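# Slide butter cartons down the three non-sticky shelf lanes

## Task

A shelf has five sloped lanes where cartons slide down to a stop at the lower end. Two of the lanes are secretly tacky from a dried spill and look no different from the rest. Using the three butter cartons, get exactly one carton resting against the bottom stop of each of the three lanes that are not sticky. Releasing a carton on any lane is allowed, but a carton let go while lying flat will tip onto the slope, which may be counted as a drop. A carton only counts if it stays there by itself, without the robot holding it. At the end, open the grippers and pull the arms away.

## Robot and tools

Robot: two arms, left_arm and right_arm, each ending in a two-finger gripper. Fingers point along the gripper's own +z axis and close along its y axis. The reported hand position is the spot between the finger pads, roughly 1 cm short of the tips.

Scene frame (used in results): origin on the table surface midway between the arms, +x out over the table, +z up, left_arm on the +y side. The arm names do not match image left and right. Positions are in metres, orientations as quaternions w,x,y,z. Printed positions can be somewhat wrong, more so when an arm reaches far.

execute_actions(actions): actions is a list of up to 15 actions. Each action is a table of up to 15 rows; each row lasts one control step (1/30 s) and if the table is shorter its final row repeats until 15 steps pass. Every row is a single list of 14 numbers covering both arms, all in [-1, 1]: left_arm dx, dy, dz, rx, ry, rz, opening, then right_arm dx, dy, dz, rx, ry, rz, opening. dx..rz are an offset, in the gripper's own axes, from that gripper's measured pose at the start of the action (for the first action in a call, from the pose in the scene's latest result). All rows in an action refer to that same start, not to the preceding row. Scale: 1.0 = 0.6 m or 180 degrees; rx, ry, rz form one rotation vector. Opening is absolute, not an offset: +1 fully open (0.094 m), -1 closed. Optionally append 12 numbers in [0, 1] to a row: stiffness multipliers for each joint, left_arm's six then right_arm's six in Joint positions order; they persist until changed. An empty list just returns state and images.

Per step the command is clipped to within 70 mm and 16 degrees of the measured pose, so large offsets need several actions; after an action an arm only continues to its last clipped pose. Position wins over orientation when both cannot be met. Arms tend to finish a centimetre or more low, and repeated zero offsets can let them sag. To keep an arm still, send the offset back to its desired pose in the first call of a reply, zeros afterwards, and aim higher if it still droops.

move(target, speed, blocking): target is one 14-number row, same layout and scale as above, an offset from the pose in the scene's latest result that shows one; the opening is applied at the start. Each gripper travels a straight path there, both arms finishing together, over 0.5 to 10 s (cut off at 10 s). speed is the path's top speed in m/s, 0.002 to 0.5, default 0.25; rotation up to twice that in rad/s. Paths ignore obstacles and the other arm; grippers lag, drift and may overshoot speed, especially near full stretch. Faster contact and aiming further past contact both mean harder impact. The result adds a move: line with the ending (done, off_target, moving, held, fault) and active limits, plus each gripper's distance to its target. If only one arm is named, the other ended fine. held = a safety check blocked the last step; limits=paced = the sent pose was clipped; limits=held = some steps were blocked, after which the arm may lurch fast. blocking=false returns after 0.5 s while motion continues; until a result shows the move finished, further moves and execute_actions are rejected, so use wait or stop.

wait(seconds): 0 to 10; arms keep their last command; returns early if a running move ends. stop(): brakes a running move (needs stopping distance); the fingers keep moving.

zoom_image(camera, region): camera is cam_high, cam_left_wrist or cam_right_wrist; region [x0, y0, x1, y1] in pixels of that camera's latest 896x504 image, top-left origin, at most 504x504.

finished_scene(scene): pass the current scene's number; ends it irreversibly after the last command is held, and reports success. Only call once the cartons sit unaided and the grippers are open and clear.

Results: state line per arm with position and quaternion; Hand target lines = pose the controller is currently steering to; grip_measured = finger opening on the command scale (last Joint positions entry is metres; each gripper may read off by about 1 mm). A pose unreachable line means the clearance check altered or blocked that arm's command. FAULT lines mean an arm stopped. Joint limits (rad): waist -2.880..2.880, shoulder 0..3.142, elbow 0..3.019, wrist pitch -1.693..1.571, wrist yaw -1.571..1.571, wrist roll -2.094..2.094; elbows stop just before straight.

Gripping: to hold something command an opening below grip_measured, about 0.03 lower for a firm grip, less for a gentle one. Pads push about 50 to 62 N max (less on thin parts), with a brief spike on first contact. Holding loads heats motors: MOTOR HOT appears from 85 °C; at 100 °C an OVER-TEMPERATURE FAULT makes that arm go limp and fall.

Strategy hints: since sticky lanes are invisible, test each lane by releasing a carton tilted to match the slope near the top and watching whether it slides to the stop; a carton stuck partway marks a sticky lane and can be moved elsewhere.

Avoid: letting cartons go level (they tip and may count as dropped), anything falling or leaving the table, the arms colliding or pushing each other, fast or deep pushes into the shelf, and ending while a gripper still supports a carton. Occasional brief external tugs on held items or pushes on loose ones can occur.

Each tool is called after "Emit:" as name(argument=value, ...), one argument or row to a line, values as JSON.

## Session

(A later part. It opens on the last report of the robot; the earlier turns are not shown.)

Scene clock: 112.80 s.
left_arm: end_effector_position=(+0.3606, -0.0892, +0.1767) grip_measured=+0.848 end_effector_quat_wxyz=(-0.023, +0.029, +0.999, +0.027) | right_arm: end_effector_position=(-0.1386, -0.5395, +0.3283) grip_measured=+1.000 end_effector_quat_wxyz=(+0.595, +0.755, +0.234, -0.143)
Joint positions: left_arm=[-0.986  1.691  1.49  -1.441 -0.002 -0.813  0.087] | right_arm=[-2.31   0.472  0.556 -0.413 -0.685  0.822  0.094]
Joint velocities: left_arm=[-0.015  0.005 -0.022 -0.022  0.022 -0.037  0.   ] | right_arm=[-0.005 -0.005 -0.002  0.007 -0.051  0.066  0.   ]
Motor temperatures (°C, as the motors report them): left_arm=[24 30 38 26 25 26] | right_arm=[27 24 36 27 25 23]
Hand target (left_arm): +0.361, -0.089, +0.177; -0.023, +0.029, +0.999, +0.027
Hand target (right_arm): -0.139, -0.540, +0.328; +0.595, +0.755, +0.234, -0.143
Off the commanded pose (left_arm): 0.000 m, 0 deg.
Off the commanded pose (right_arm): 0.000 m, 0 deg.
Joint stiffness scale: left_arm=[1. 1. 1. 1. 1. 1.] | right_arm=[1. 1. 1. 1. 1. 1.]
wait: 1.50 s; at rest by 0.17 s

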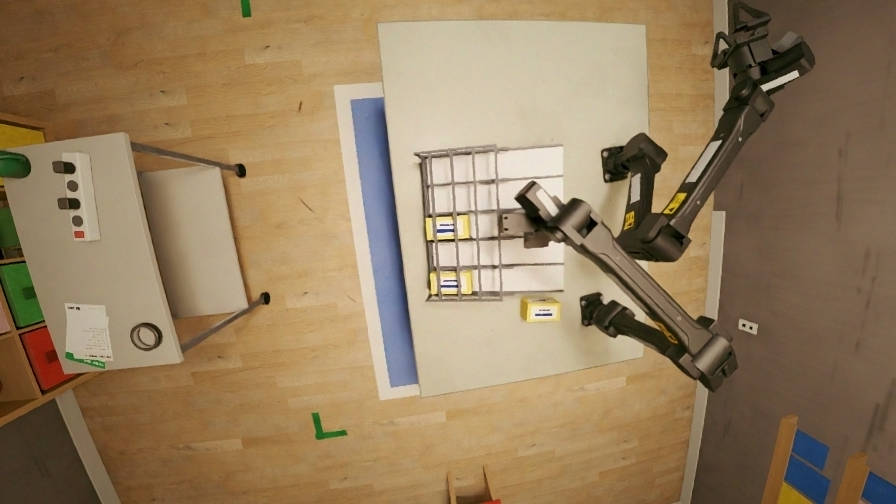

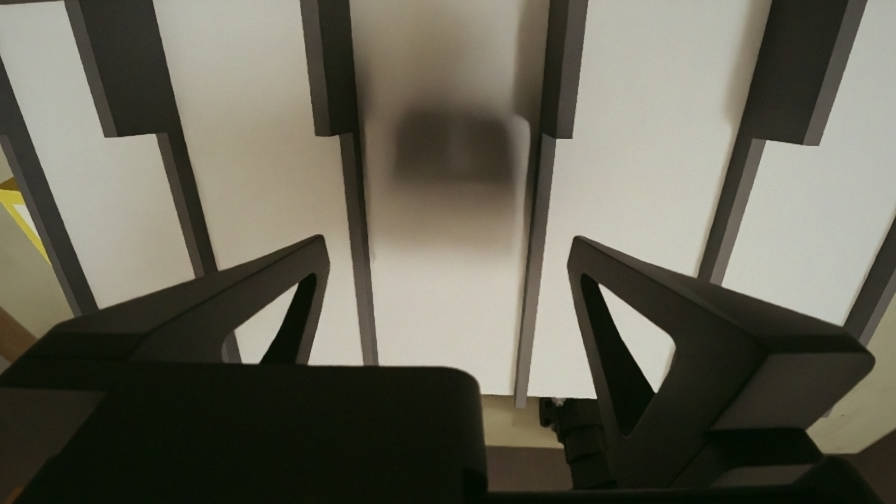

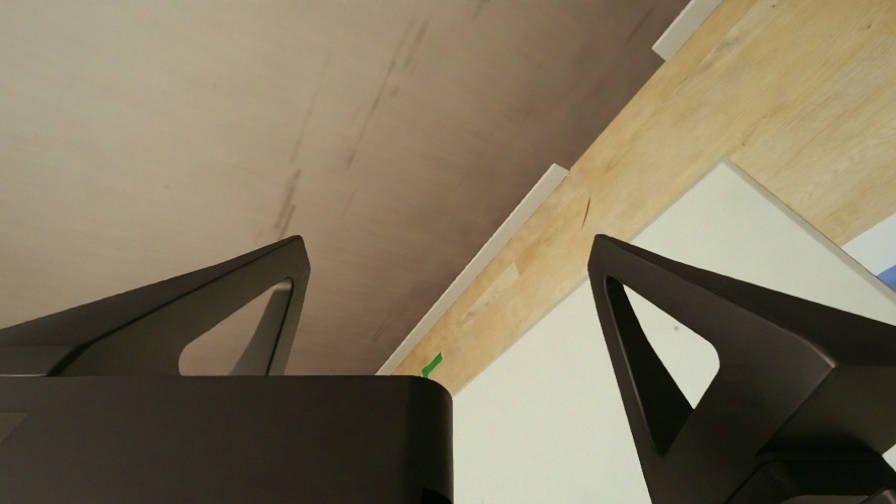

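Lane 3 good. Fetch the last carton.

Emit:
move(
  target=[0,0,-0.16,0,0,0,0.85,0,0,0,0,0,0,1],
  speed=0.2,
)

Emit:
move(
  target=[0.15,0.545,0.03,0,-0.1,0.019,0.85,0,0,0,0,0,0,1],
  speed=0.3,
)

Scene clock: 117.80 s.
left_arm: end_effector_position=(+0.3611, -0.0898, +0.2631) grip_measured=+0.848 end_effector_quat_wxyz=(-0.024, +0.029, +0.999, +0.029) | right_arm: end_effector_position=(-0.1386, -0.5395, +0.3283) grip_measured=+1.000 end_effector_quat_wxyz=(+0.595, +0.755, +0.234, -0.143)
Joint positions: left_arm=[-0.986  1.675  1.697 -1.667 -0.002 -0.813  0.087] | right_arm=[-2.31   0.472  0.556 -0.413 -0.685  0.822  0.094]
Joint velocities: left_arm=[-0.005 -0.005 -0.002 -0.017 -0.022 -0.051 -0.   ] | right_arm=[-0.005 -0.015  0.002 -0.002 -0.007  0.007  0.   ]
Motor temperatures (°C, as the motors report them): left_arm=[24 30 38 26 25 26] | right_arm=[27 24 36 27 25 23]
Hand target (left_arm): +0.366, -0.095, +0.272; -0.021, +0.029, +0.999, +0.025
Hand target (right_arm): -0.139, -0.540, +0.328; +0.595, +0.755, +0.234, -0.143
Off the commanded pose (left_arm): 0.011 m, 0 deg.
Off the commanded pose (right_arm): 0.000 m, 0 deg.
Joint stiffness scale: left_arm=[1. 1. 1. 1. 1. 1.] | right_arm=[1. 1. 1. 1. 1. 1.]
joint sent to its limit (left arm) — the command would take joint 4 (wrist pitch) past its lower limit, so that joint was sent only as far as its limit.
move: off_target (left_arm)

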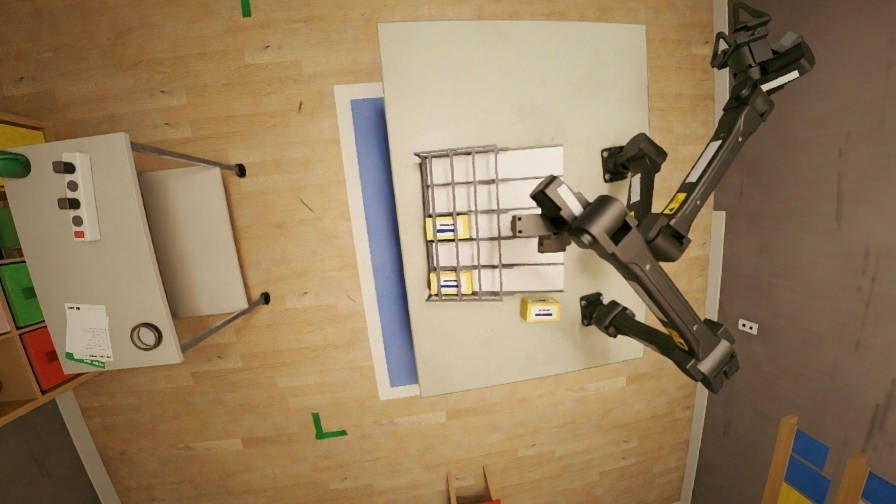

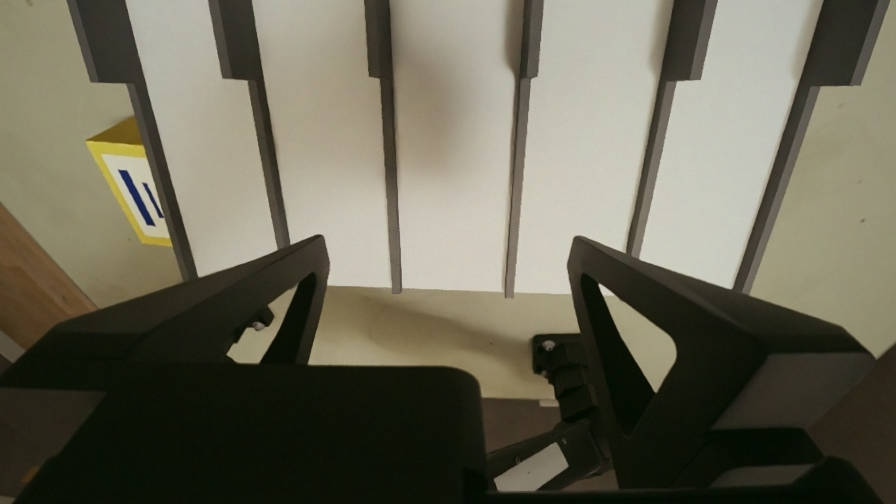

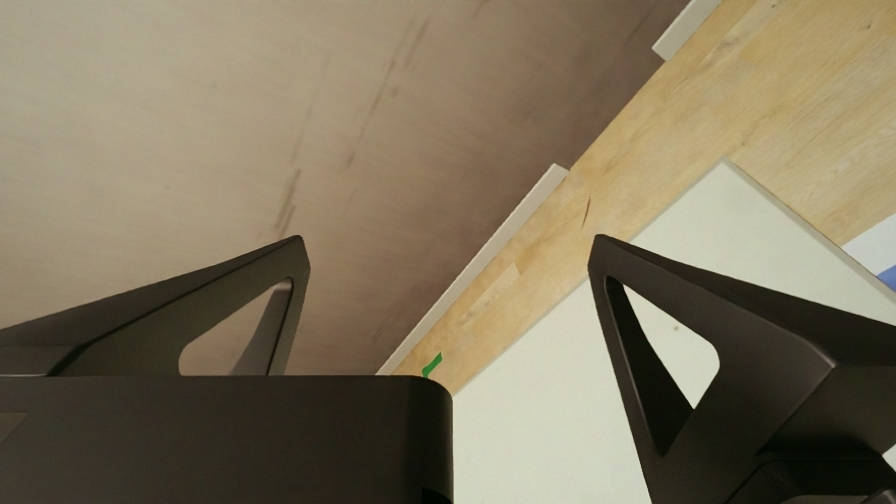

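Scene clock: 119.67 s.
left_arm: end_effector_position=(+0.2868, +0.2460, +0.2801) grip_measured=+0.848 end_effector_quat_wxyz=(+0.132, +0.055, +0.989, +0.025) | right_arm: end_effector_position=(-0.1386, -0.5395, +0.3283) grip_measured=+1.000 end_effector_quat_wxyz=(+0.595, +0.755, +0.234, -0.143)
Joint positions: left_arm=[-0.347  0.804  0.981 -1.495 -0.095 -0.111  0.087] | right_arm=[-2.31   0.472  0.556 -0.413 -0.685  0.822  0.094]
Joint velocities: left_arm=[-0.005 -0.015  0.007 -0.022 -0.007  0.037 -0.   ] | right_arm=[-0.005 -0.005  0.017  0.012 -0.022  0.007  0.   ]
Motor temperatures (°C, as the motors report them): left_arm=[24 30 38 26 25 26] | right_arm=[27 24 36 27 25 23]
Hand target (left_arm): +0.290, +0.246, +0.273; +0.131, +0.063, +0.989, +0.025
Hand target (right_arm): -0.139, -0.540, +0.328; +0.595, +0.755, +0.234, -0.143
Off the commanded pose (left_arm): 0.013 m, 1 deg.
Off the commanded pose (right_arm): 0.000 m, 0 deg.
Joint stiffness scale: left_arm=[1. 1. 1. 1. 1. 1.] | right_arm=[1. 1. 1. 1. 1. 1.]
move: off_target (left_arm)

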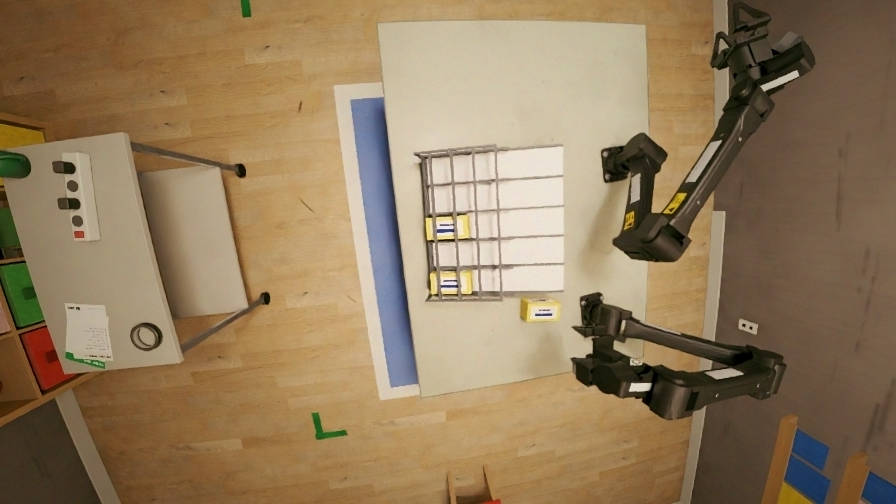

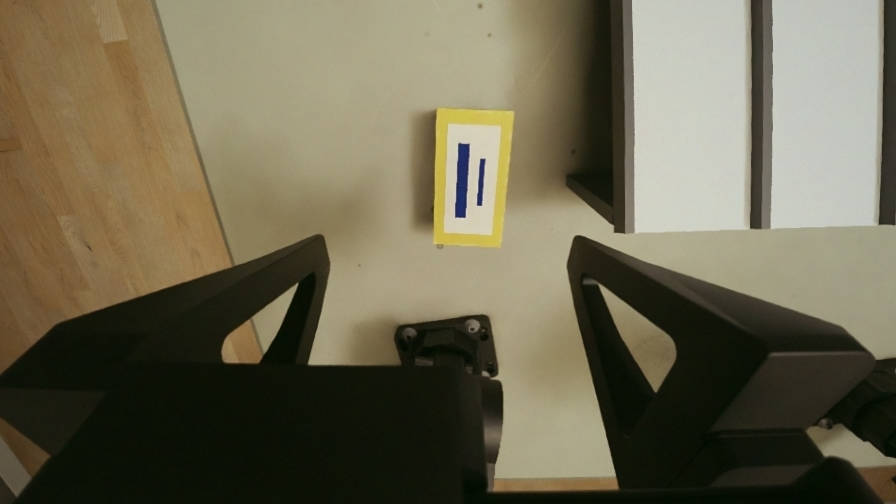

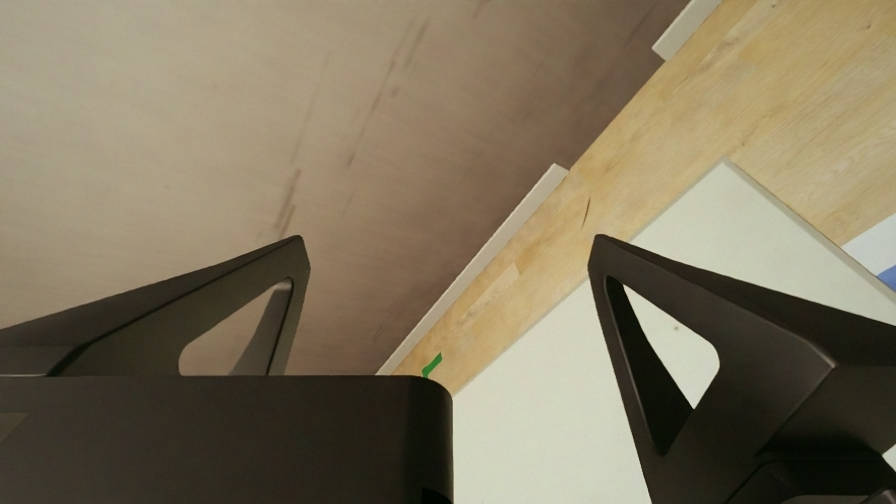

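Emit:
move(
  target=[0.062,-0.025,0.25,0,0,0.004,0.85,0,0,0,0,0,0,1],
  speed=0.2,
)

Scene clock: 122.90 s.
left_arm: end_effector_position=(+0.2860, +0.2430, +0.1283) grip_measured=+0.848 end_effector_quat_wxyz=(+0.127, +0.064, +0.990, +0.027) | right_arm: end_effector_position=(-0.1386, -0.5395, +0.3283) grip_measured=+1.000 end_effector_quat_wxyz=(+0.595, +0.755, +0.234, -0.143)
Joint positions: left_arm=[-0.362  0.825  0.591 -1.096 -0.099 -0.108  0.087] | right_arm=[-2.31   0.472  0.556 -0.413 -0.685  0.822  0.094]
Joint velocities: left_arm=[-0.005 -0.015  0.012  0.007 -0.022 -0.007  0.001] | right_arm=[-0.005  0.005  0.007 -0.002 -0.037 -0.022  0.   ]
Motor temperatures (°C, as the motors report them): left_arm=[24 30 38 26 25 26] | right_arm=[27 24 36 27 25 23]
Hand target (left_arm): +0.288, +0.240, +0.125; +0.132, +0.061, +0.989, +0.026
Hand target (right_arm): -0.139, -0.540, +0.328; +0.595, +0.755, +0.234, -0.143
Off the commanded pose (left_arm): 0.005 m, 1 deg.
Off the commanded pose (right_arm): 0.000 m, 0 deg.
Joint stiffness scale: left_arm=[1. 1. 1. 1. 1. 1.] | right_arm=[1. 1. 1. 1. 1. 1.]
move: done

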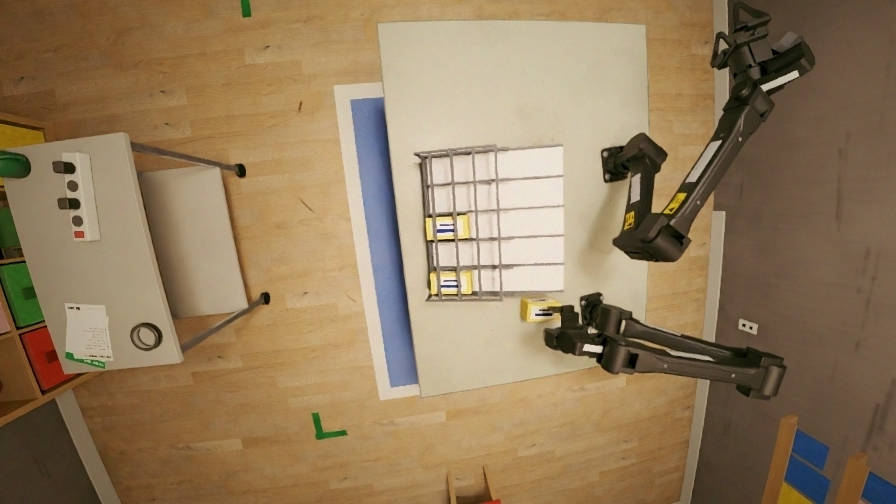

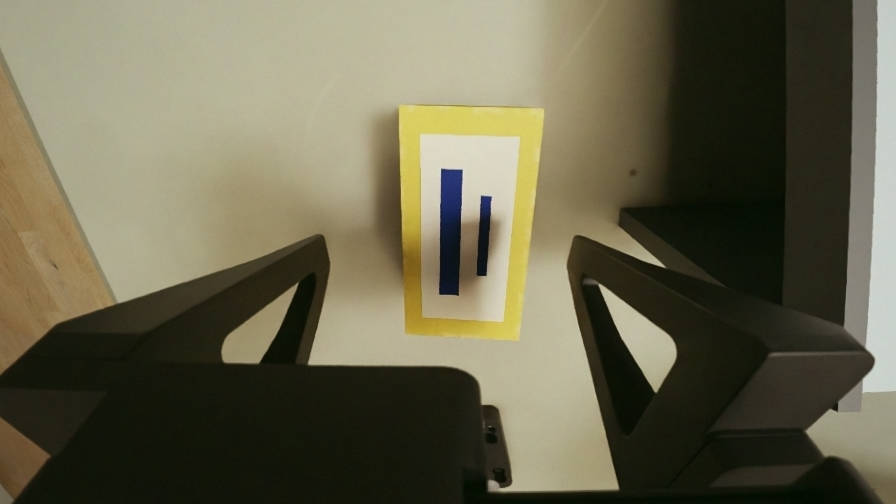

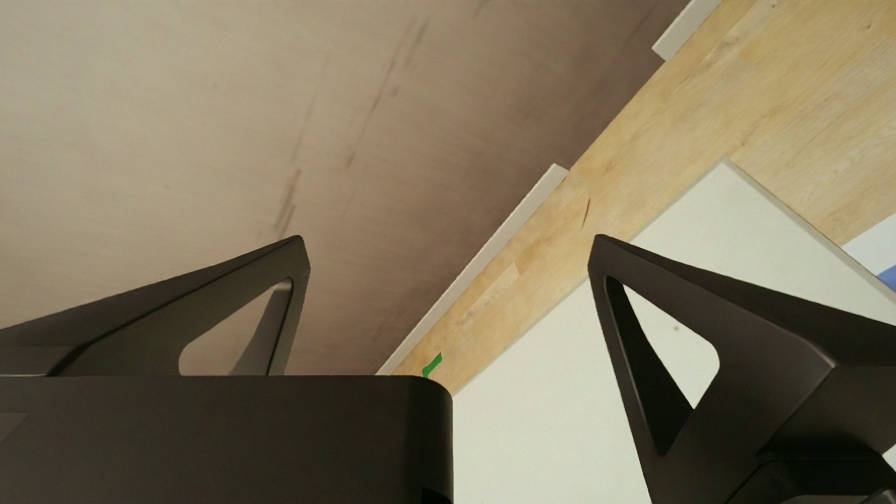

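Emit:
move(
  target=[0.012,-0.022,0.12,0,-0.004,0,0.85,0,0,0,0,0,0,1],
  speed=0.08,
)

Scene clock: 125.63 s.
left_arm: end_effector_position=(+0.2959, +0.2358, +0.0604) grip_measured=+0.848 end_effector_quat_wxyz=(+0.130, +0.067, +0.989, +0.027) | right_arm: end_effector_position=(-0.1386, -0.5395, +0.3283) grip_measured=+1.000 end_effector_quat_wxyz=(+0.595, +0.755, +0.234, -0.143)
Joint positions: left_arm=[-0.385  0.96   0.464 -0.829 -0.105 -0.122  0.087] | right_arm=[-2.31   0.472  0.556 -0.413 -0.685  0.822  0.094]
Joint velocities: left_arm=[-0.044 -0.005  0.002  0.012  0.051 -0.007 -0.   ] | right_arm=[-0.005  0.005 -0.002 -0.012 -0.007  0.007  0.   ]
Motor temperatures (°C, as the motors report them): left_arm=[24 30 37 26 25 26] | right_arm=[27 24 36 27 25 23]
Hand target (left_arm): +0.295, +0.233, +0.056; +0.133, +0.064, +0.989, +0.026
Hand target (right_arm): -0.139, -0.540, +0.328; +0.595, +0.755, +0.234, -0.143
Off the commanded pose (left_arm): 0.005 m, 0 deg.
Off the commanded pose (right_arm): 0.000 m, 0 deg.
Joint stiffness scale: left_arm=[1. 1. 1. 1. 1. 1.] | right_arm=[1. 1. 1. 1. 1. 1.]
move: done

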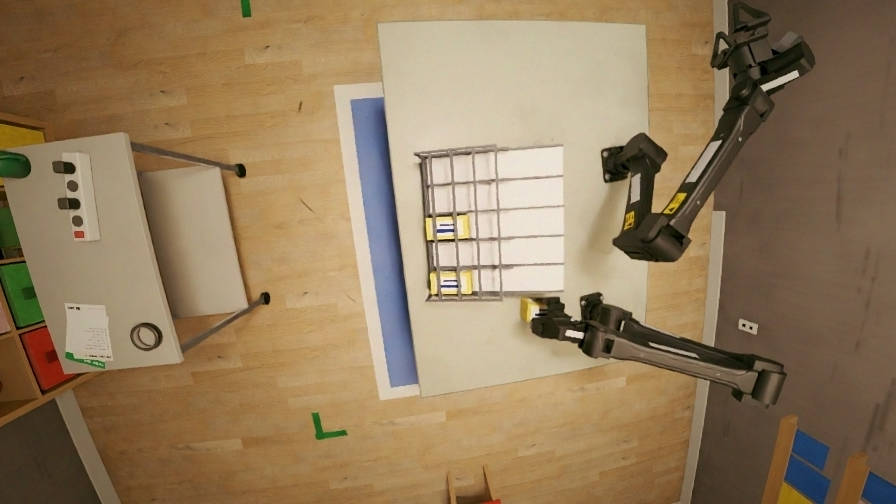

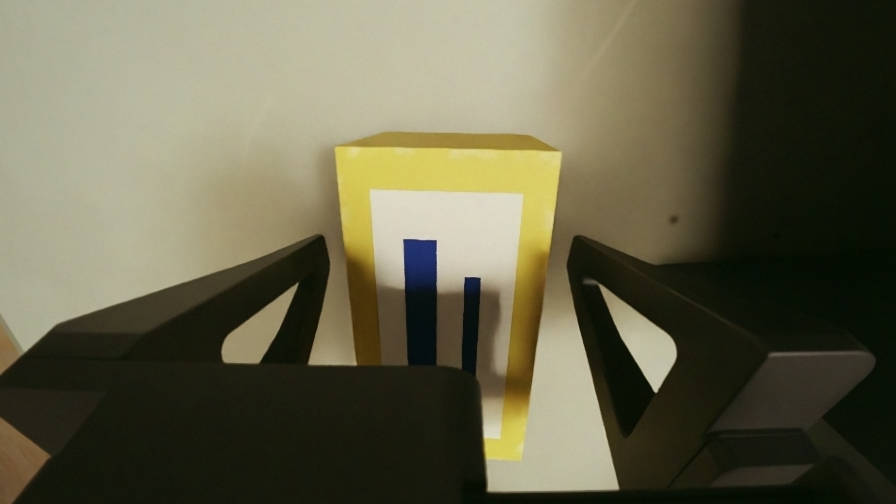

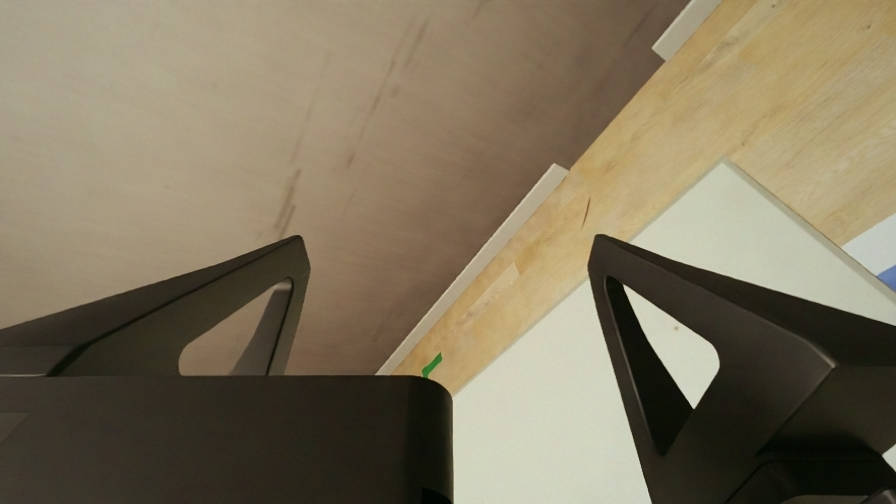

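Same as last grip. Close and lift.

Emit:
move(
  target=[0,0,0,0,0,0,0.28,0,0,0,0,0,0,1],
)

Emit:
move(
  target=[-0.11,0,-0.41,0,0,-0.02,0.28,0,0,0,0,0,0,1],
  speed=0.15,
)

Scene clock: 129.60 s.
left_arm: end_effector_position=(+0.2960, +0.2358, +0.0605) grip_measured=+0.326 end_effector_quat_wxyz=(+0.131, +0.067, +0.989, +0.027) | right_arm: end_effector_position=(-0.1386, -0.5395, +0.3283) grip_measured=+1.000 end_effector_quat_wxyz=(+0.595, +0.755, +0.234, -0.143)
Joint positions: left_arm=[-0.385  0.96   0.464 -0.829 -0.106 -0.123  0.062] | right_arm=[-2.31   0.472  0.556 -0.413 -0.685  0.822  0.094]
Joint velocities: left_arm=[-0.015  0.005  0.017  0.007  0.066  0.037 -0.   ] | right_arm=[ 0.005 -0.015 -0.007  0.002 -0.007 -0.037  0.   ]
Motor temperatures (°C, as the motors report them): left_arm=[24 30 37 26 25 26] | right_arm=[27 24 36 27 25 23]
Hand target (left_arm): +0.296, +0.236, +0.060; +0.130, +0.067, +0.989, +0.027
Hand target (right_arm): -0.139, -0.540, +0.328; +0.595, +0.755, +0.234, -0.143
Off the commanded pose (left_arm): 0.000 m, 0 deg.
Off the commanded pose (right_arm): 0.000 m, 0 deg.
Joint stiffness scale: left_arm=[1. 1. 1. 1. 1. 1.] | right_arm=[1. 1. 1. 1. 1. 1.]
move: done

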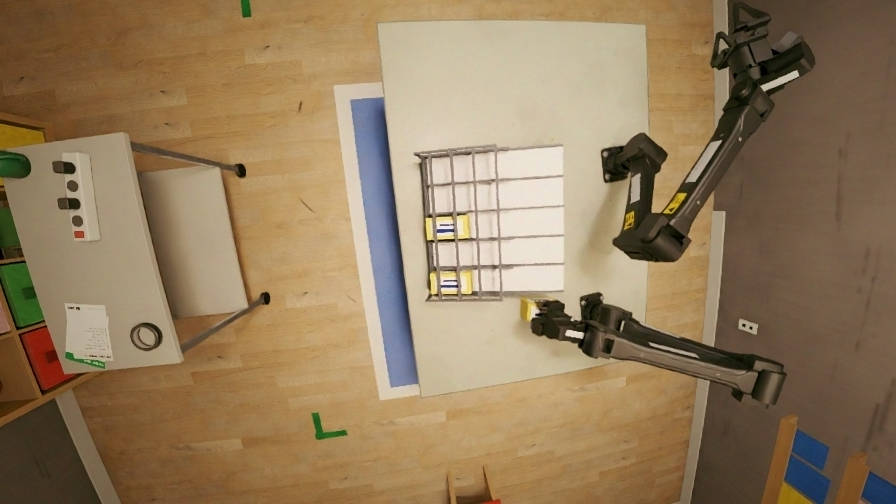

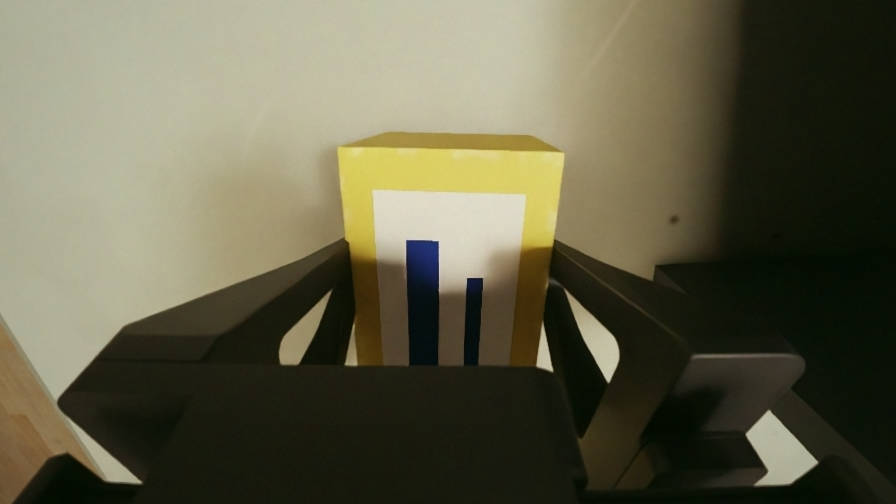

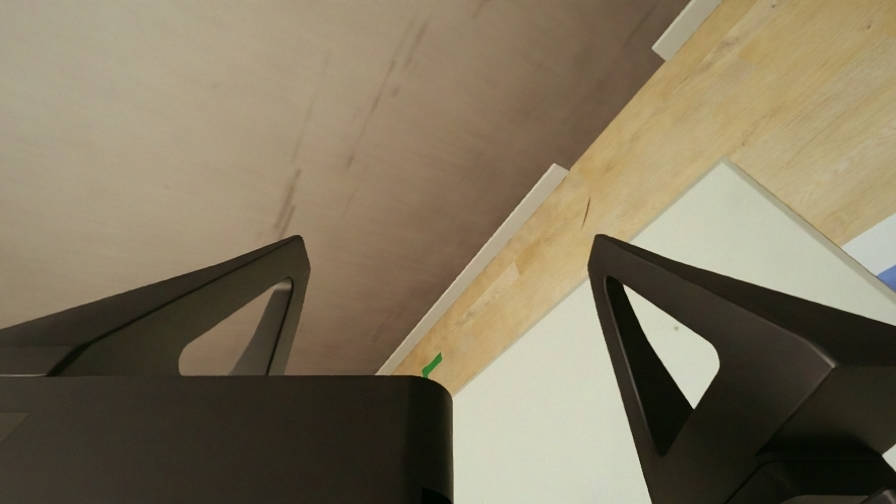

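Scene clock: 131.77 s.
left_arm: end_effector_position=(+0.2894, +0.2231, +0.2844) grip_measured=+0.326 end_effector_quat_wxyz=(+0.105, +0.041, +0.993, +0.030) | right_arm: end_effector_position=(-0.1386, -0.5395, +0.3283) grip_measured=+1.000 end_effector_quat_wxyz=(+0.595, +0.755, +0.234, -0.143)
Joint positions: left_arm=[-0.449  0.872  1.032 -1.546 -0.118 -0.242  0.062] | right_arm=[-2.31   0.472  0.556 -0.413 -0.685  0.822  0.094]
Joint velocities: left_arm=[-0.005 -0.015 -0.017  0.002 -0.037  0.007 -0.   ] | right_arm=[-0.005 -0.015 -0.007 -0.002 -0.051  0.066  0.   ]
Motor temperatures (°C, as the motors report them): left_arm=[24 30 38 26 25 26] | right_arm=[27 24 36 27 25 23]
Hand target (left_arm): +0.296, +0.218, +0.314; +0.132, +0.036, +0.990, +0.022
Hand target (right_arm): -0.139, -0.540, +0.328; +0.595, +0.755, +0.234, -0.143
Off the commanded pose (left_arm): 0.031 m, 3 deg.
Off the commanded pose (right_arm): 0.000 m, 0 deg.
Joint stiffness scale: left_arm=[1. 1. 1. 1. 1. 1.] | right_arm=[1. 1. 1. 1. 1. 1.]
move: off_target (left_arm)

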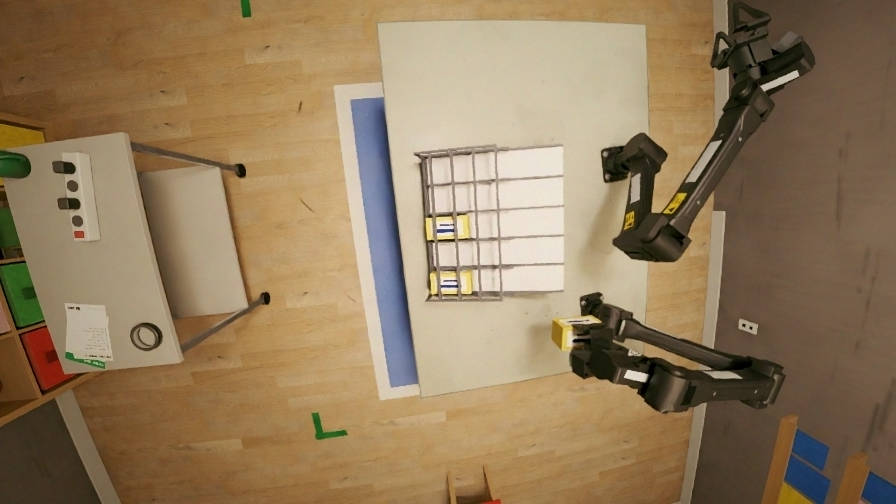

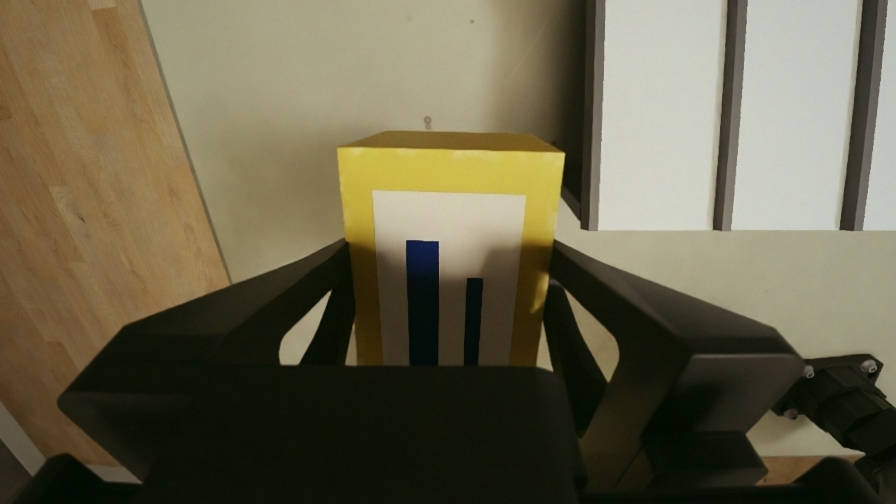

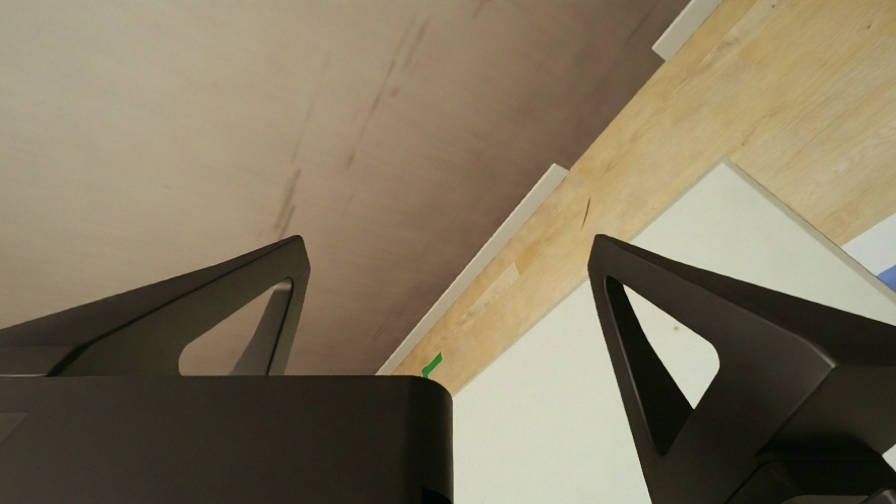

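Emit:
move(
  target=[-0.165,-0.668,-0.08,0.03,0,0,0.28,0,0,0,0,0,0,1],
  speed=0.15,
)

Scene clock: 138.07 s.
left_arm: end_effector_position=(+0.3417, -0.1787, +0.2836) grip_measured=+0.326 end_effector_quat_wxyz=(+0.084, +0.054, +0.995, +0.011) | right_arm: end_effector_position=(-0.1386, -0.5395, +0.3283) grip_measured=+1.000 end_effector_quat_wxyz=(+0.595, +0.755, +0.234, -0.143)
Joint positions: left_arm=[-1.164  1.743  1.834 -1.588 -0.152 -0.935  0.062] | right_arm=[-2.31   0.472  0.556 -0.413 -0.685  0.822  0.094]
Joint velocities: left_arm=[ 0.005  0.005 -0.007  0.002 -0.022 -0.066 -0.   ] | right_arm=[-0.015  0.015 -0.002 -0.007  0.022 -0.022  0.   ]
Motor temperatures (°C, as the motors report them): left_arm=[24 30 41 26 25 26] | right_arm=[27 24 36 27 25 23]
Hand target (left_arm): +0.343, -0.188, +0.321; +0.103, +0.046, +0.993, -0.020
Hand target (right_arm): -0.139, -0.540, +0.328; +0.595, +0.755, +0.234, -0.143
Off the commanded pose (left_arm): 0.041 m, 4 deg.
Off the commanded pose (right_arm): 0.000 m, 0 deg.
Joint stiffness scale: left_arm=[1. 1. 1. 1. 1. 1.] | right_arm=[1. 1. 1. 1. 1. 1.]
move: off_target (left_arm)

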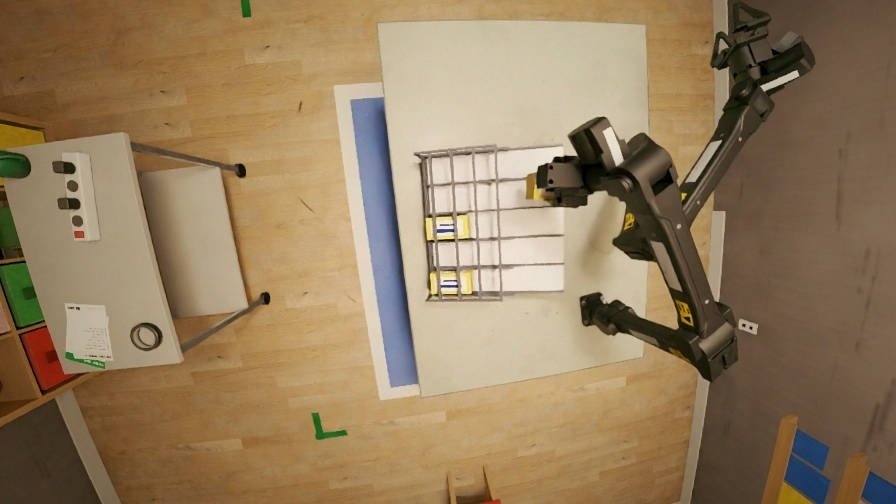

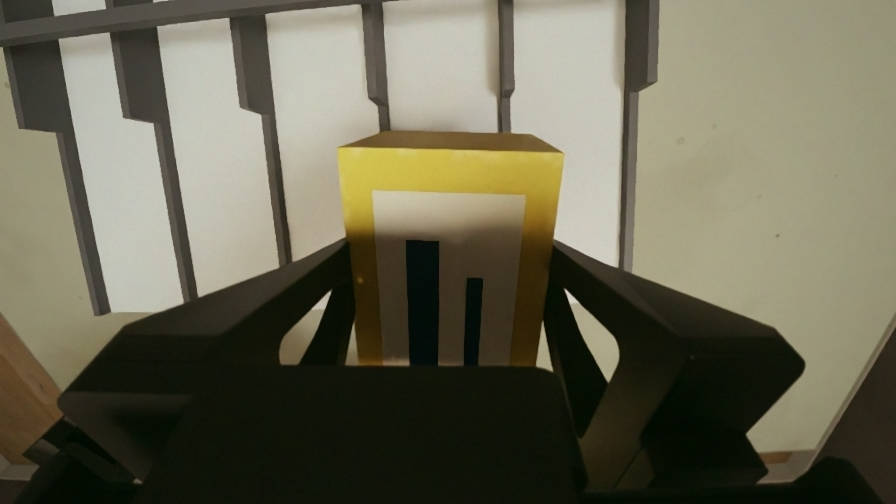

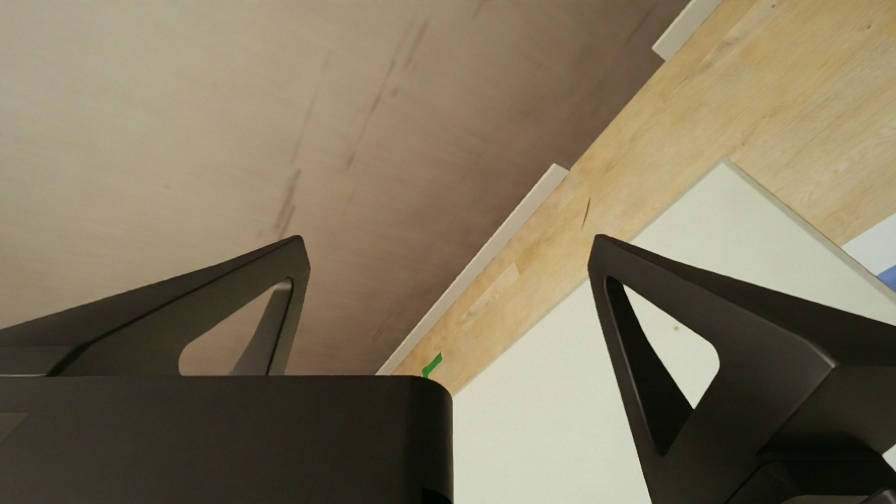

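Emit:
move(
  target=[-0.04,-0.005,0.06,0.008,0.058,-0.012,0.28,0,0,0,0,0,0,1],
  speed=0.05,
)

Scene clock: 141.93 s.
left_arm: end_effector_position=(+0.3596, -0.1749, +0.2217) grip_measured=+0.326 end_effector_quat_wxyz=(-0.021, +0.031, +0.999, +0.025) | right_arm: end_effector_position=(-0.1386, -0.5395, +0.3283) grip_measured=+1.000 end_effector_quat_wxyz=(+0.595, +0.755, +0.234, -0.143)
Joint positions: left_arm=[-1.085  1.855  1.834 -1.615  0.004 -0.909  0.062] | right_arm=[-2.31   0.472  0.556 -0.413 -0.685  0.822  0.094]
Joint velocities: left_arm=[-0.005 -0.005 -0.002 -0.027  0.007  0.037 -0.   ] | right_arm=[ 0.005 -0.015  0.002 -0.002  0.037 -0.051  0.   ]
Motor temperatures (°C, as the motors report them): left_arm=[24 30 41 26 25 26] | right_arm=[27 24 36 27 25 23]
Hand target (left_arm): +0.370, -0.182, +0.251; -0.007, +0.035, +0.999, +0.001
Hand target (right_arm): -0.139, -0.540, +0.328; +0.595, +0.755, +0.234, -0.143
Off the commanded pose (left_arm): 0.034 m, 3 deg.
Off the commanded pose (right_arm): 0.000 m, 0 deg.
Joint stiffness scale: left_arm=[1. 1. 1. 1. 1. 1.] | right_arm=[1. 1. 1. 1. 1. 1.]
move: off_target (left_arm)

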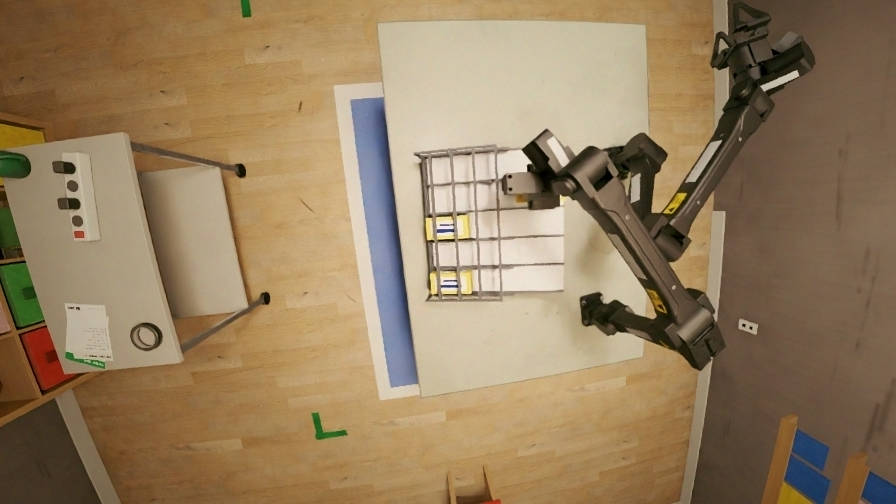

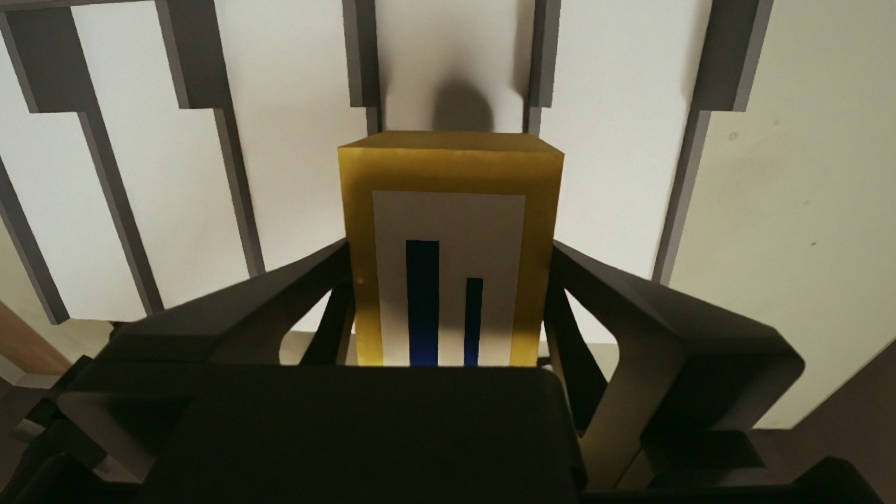

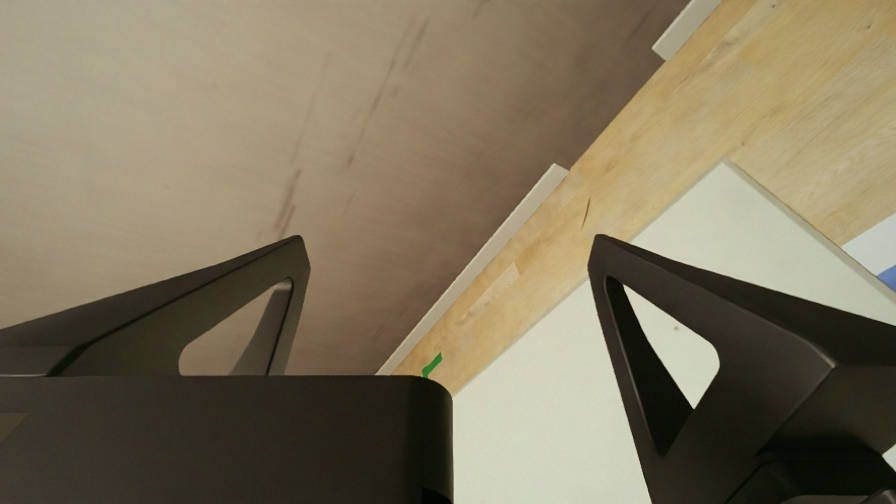

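Emit:
move(
  target=[-0.012,-0.009,0.047,0.003,0,0,0.28,0,0,0,0,0,0,1],
  speed=0.03,
)

Scene clock: 144.70 s.
left_arm: end_effector_position=(+0.3617, -0.1779, +0.1918) grip_measured=+0.326 end_effector_quat_wxyz=(-0.023, +0.031, +0.999, +0.028) | right_arm: end_effector_position=(-0.1386, -0.5395, +0.3283) grip_measured=+1.000 end_effector_quat_wxyz=(+0.595, +0.755, +0.234, -0.143)
Joint positions: left_arm=[-1.085  1.875  1.785 -1.553  0.004 -0.909  0.062] | right_arm=[-2.31   0.472  0.556 -0.413 -0.685  0.822  0.094]
Joint velocities: left_arm=[-0.005  0.005 -0.007 -0.002  0.037 -0.051  0.   ] | right_arm=[-0.005 -0.005 -0.007 -0.007 -0.051  0.022  0.   ]
Motor temperatures (°C, as the motors report them): left_arm=[24 30 41 26 25 26] | right_arm=[27 24 36 27 25 23]
Hand target (left_arm): +0.365, -0.179, +0.193; -0.021, +0.031, +0.999, +0.020
Hand target (right_arm): -0.139, -0.540, +0.328; +0.595, +0.755, +0.234, -0.143
Off the commanded pose (left_arm): 0.004 m, 1 deg.
Off the commanded pose (right_arm): 0.000 m, 0 deg.
Joint stiffness scale: left_arm=[1. 1. 1. 1. 1. 1.] | right_arm=[1. 1. 1. 1. 1. 1.]
move: done

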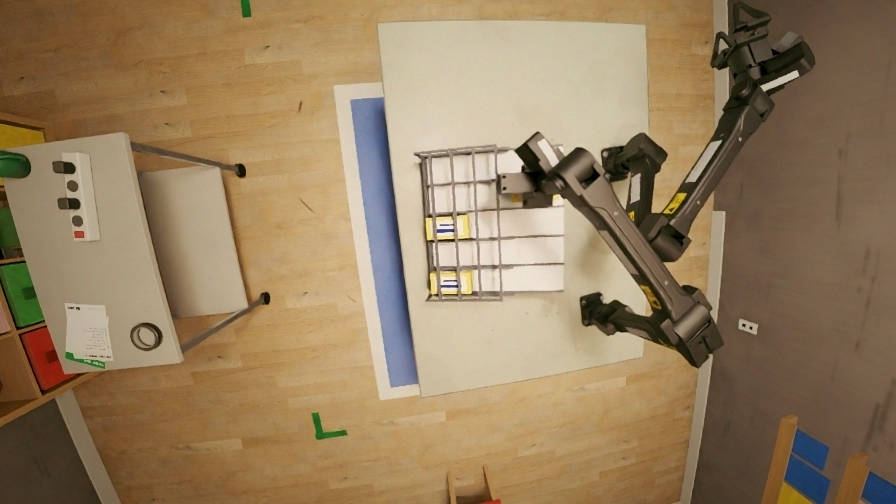

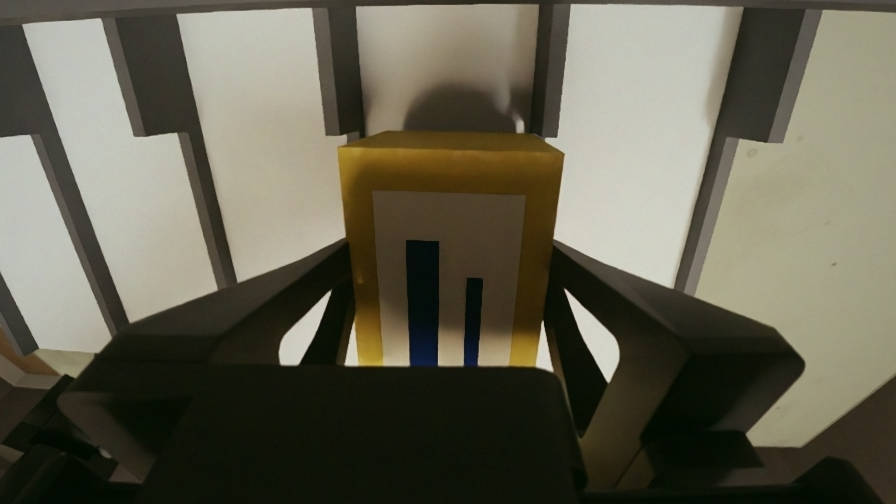

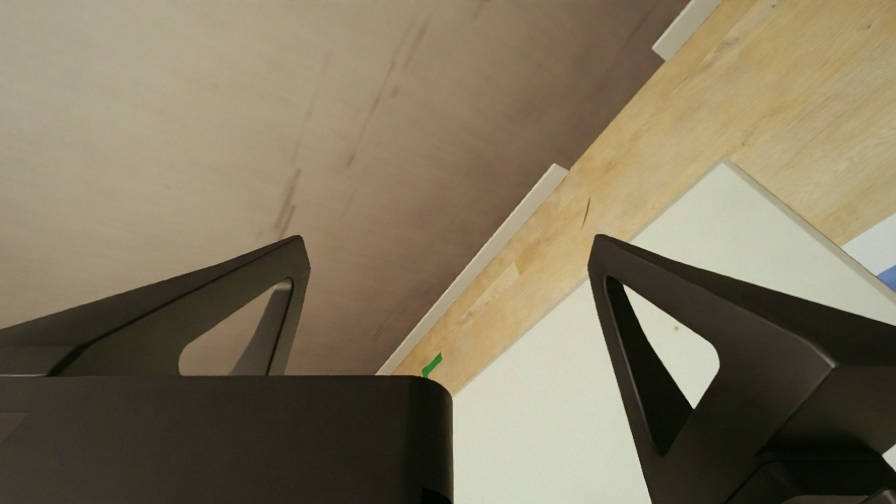

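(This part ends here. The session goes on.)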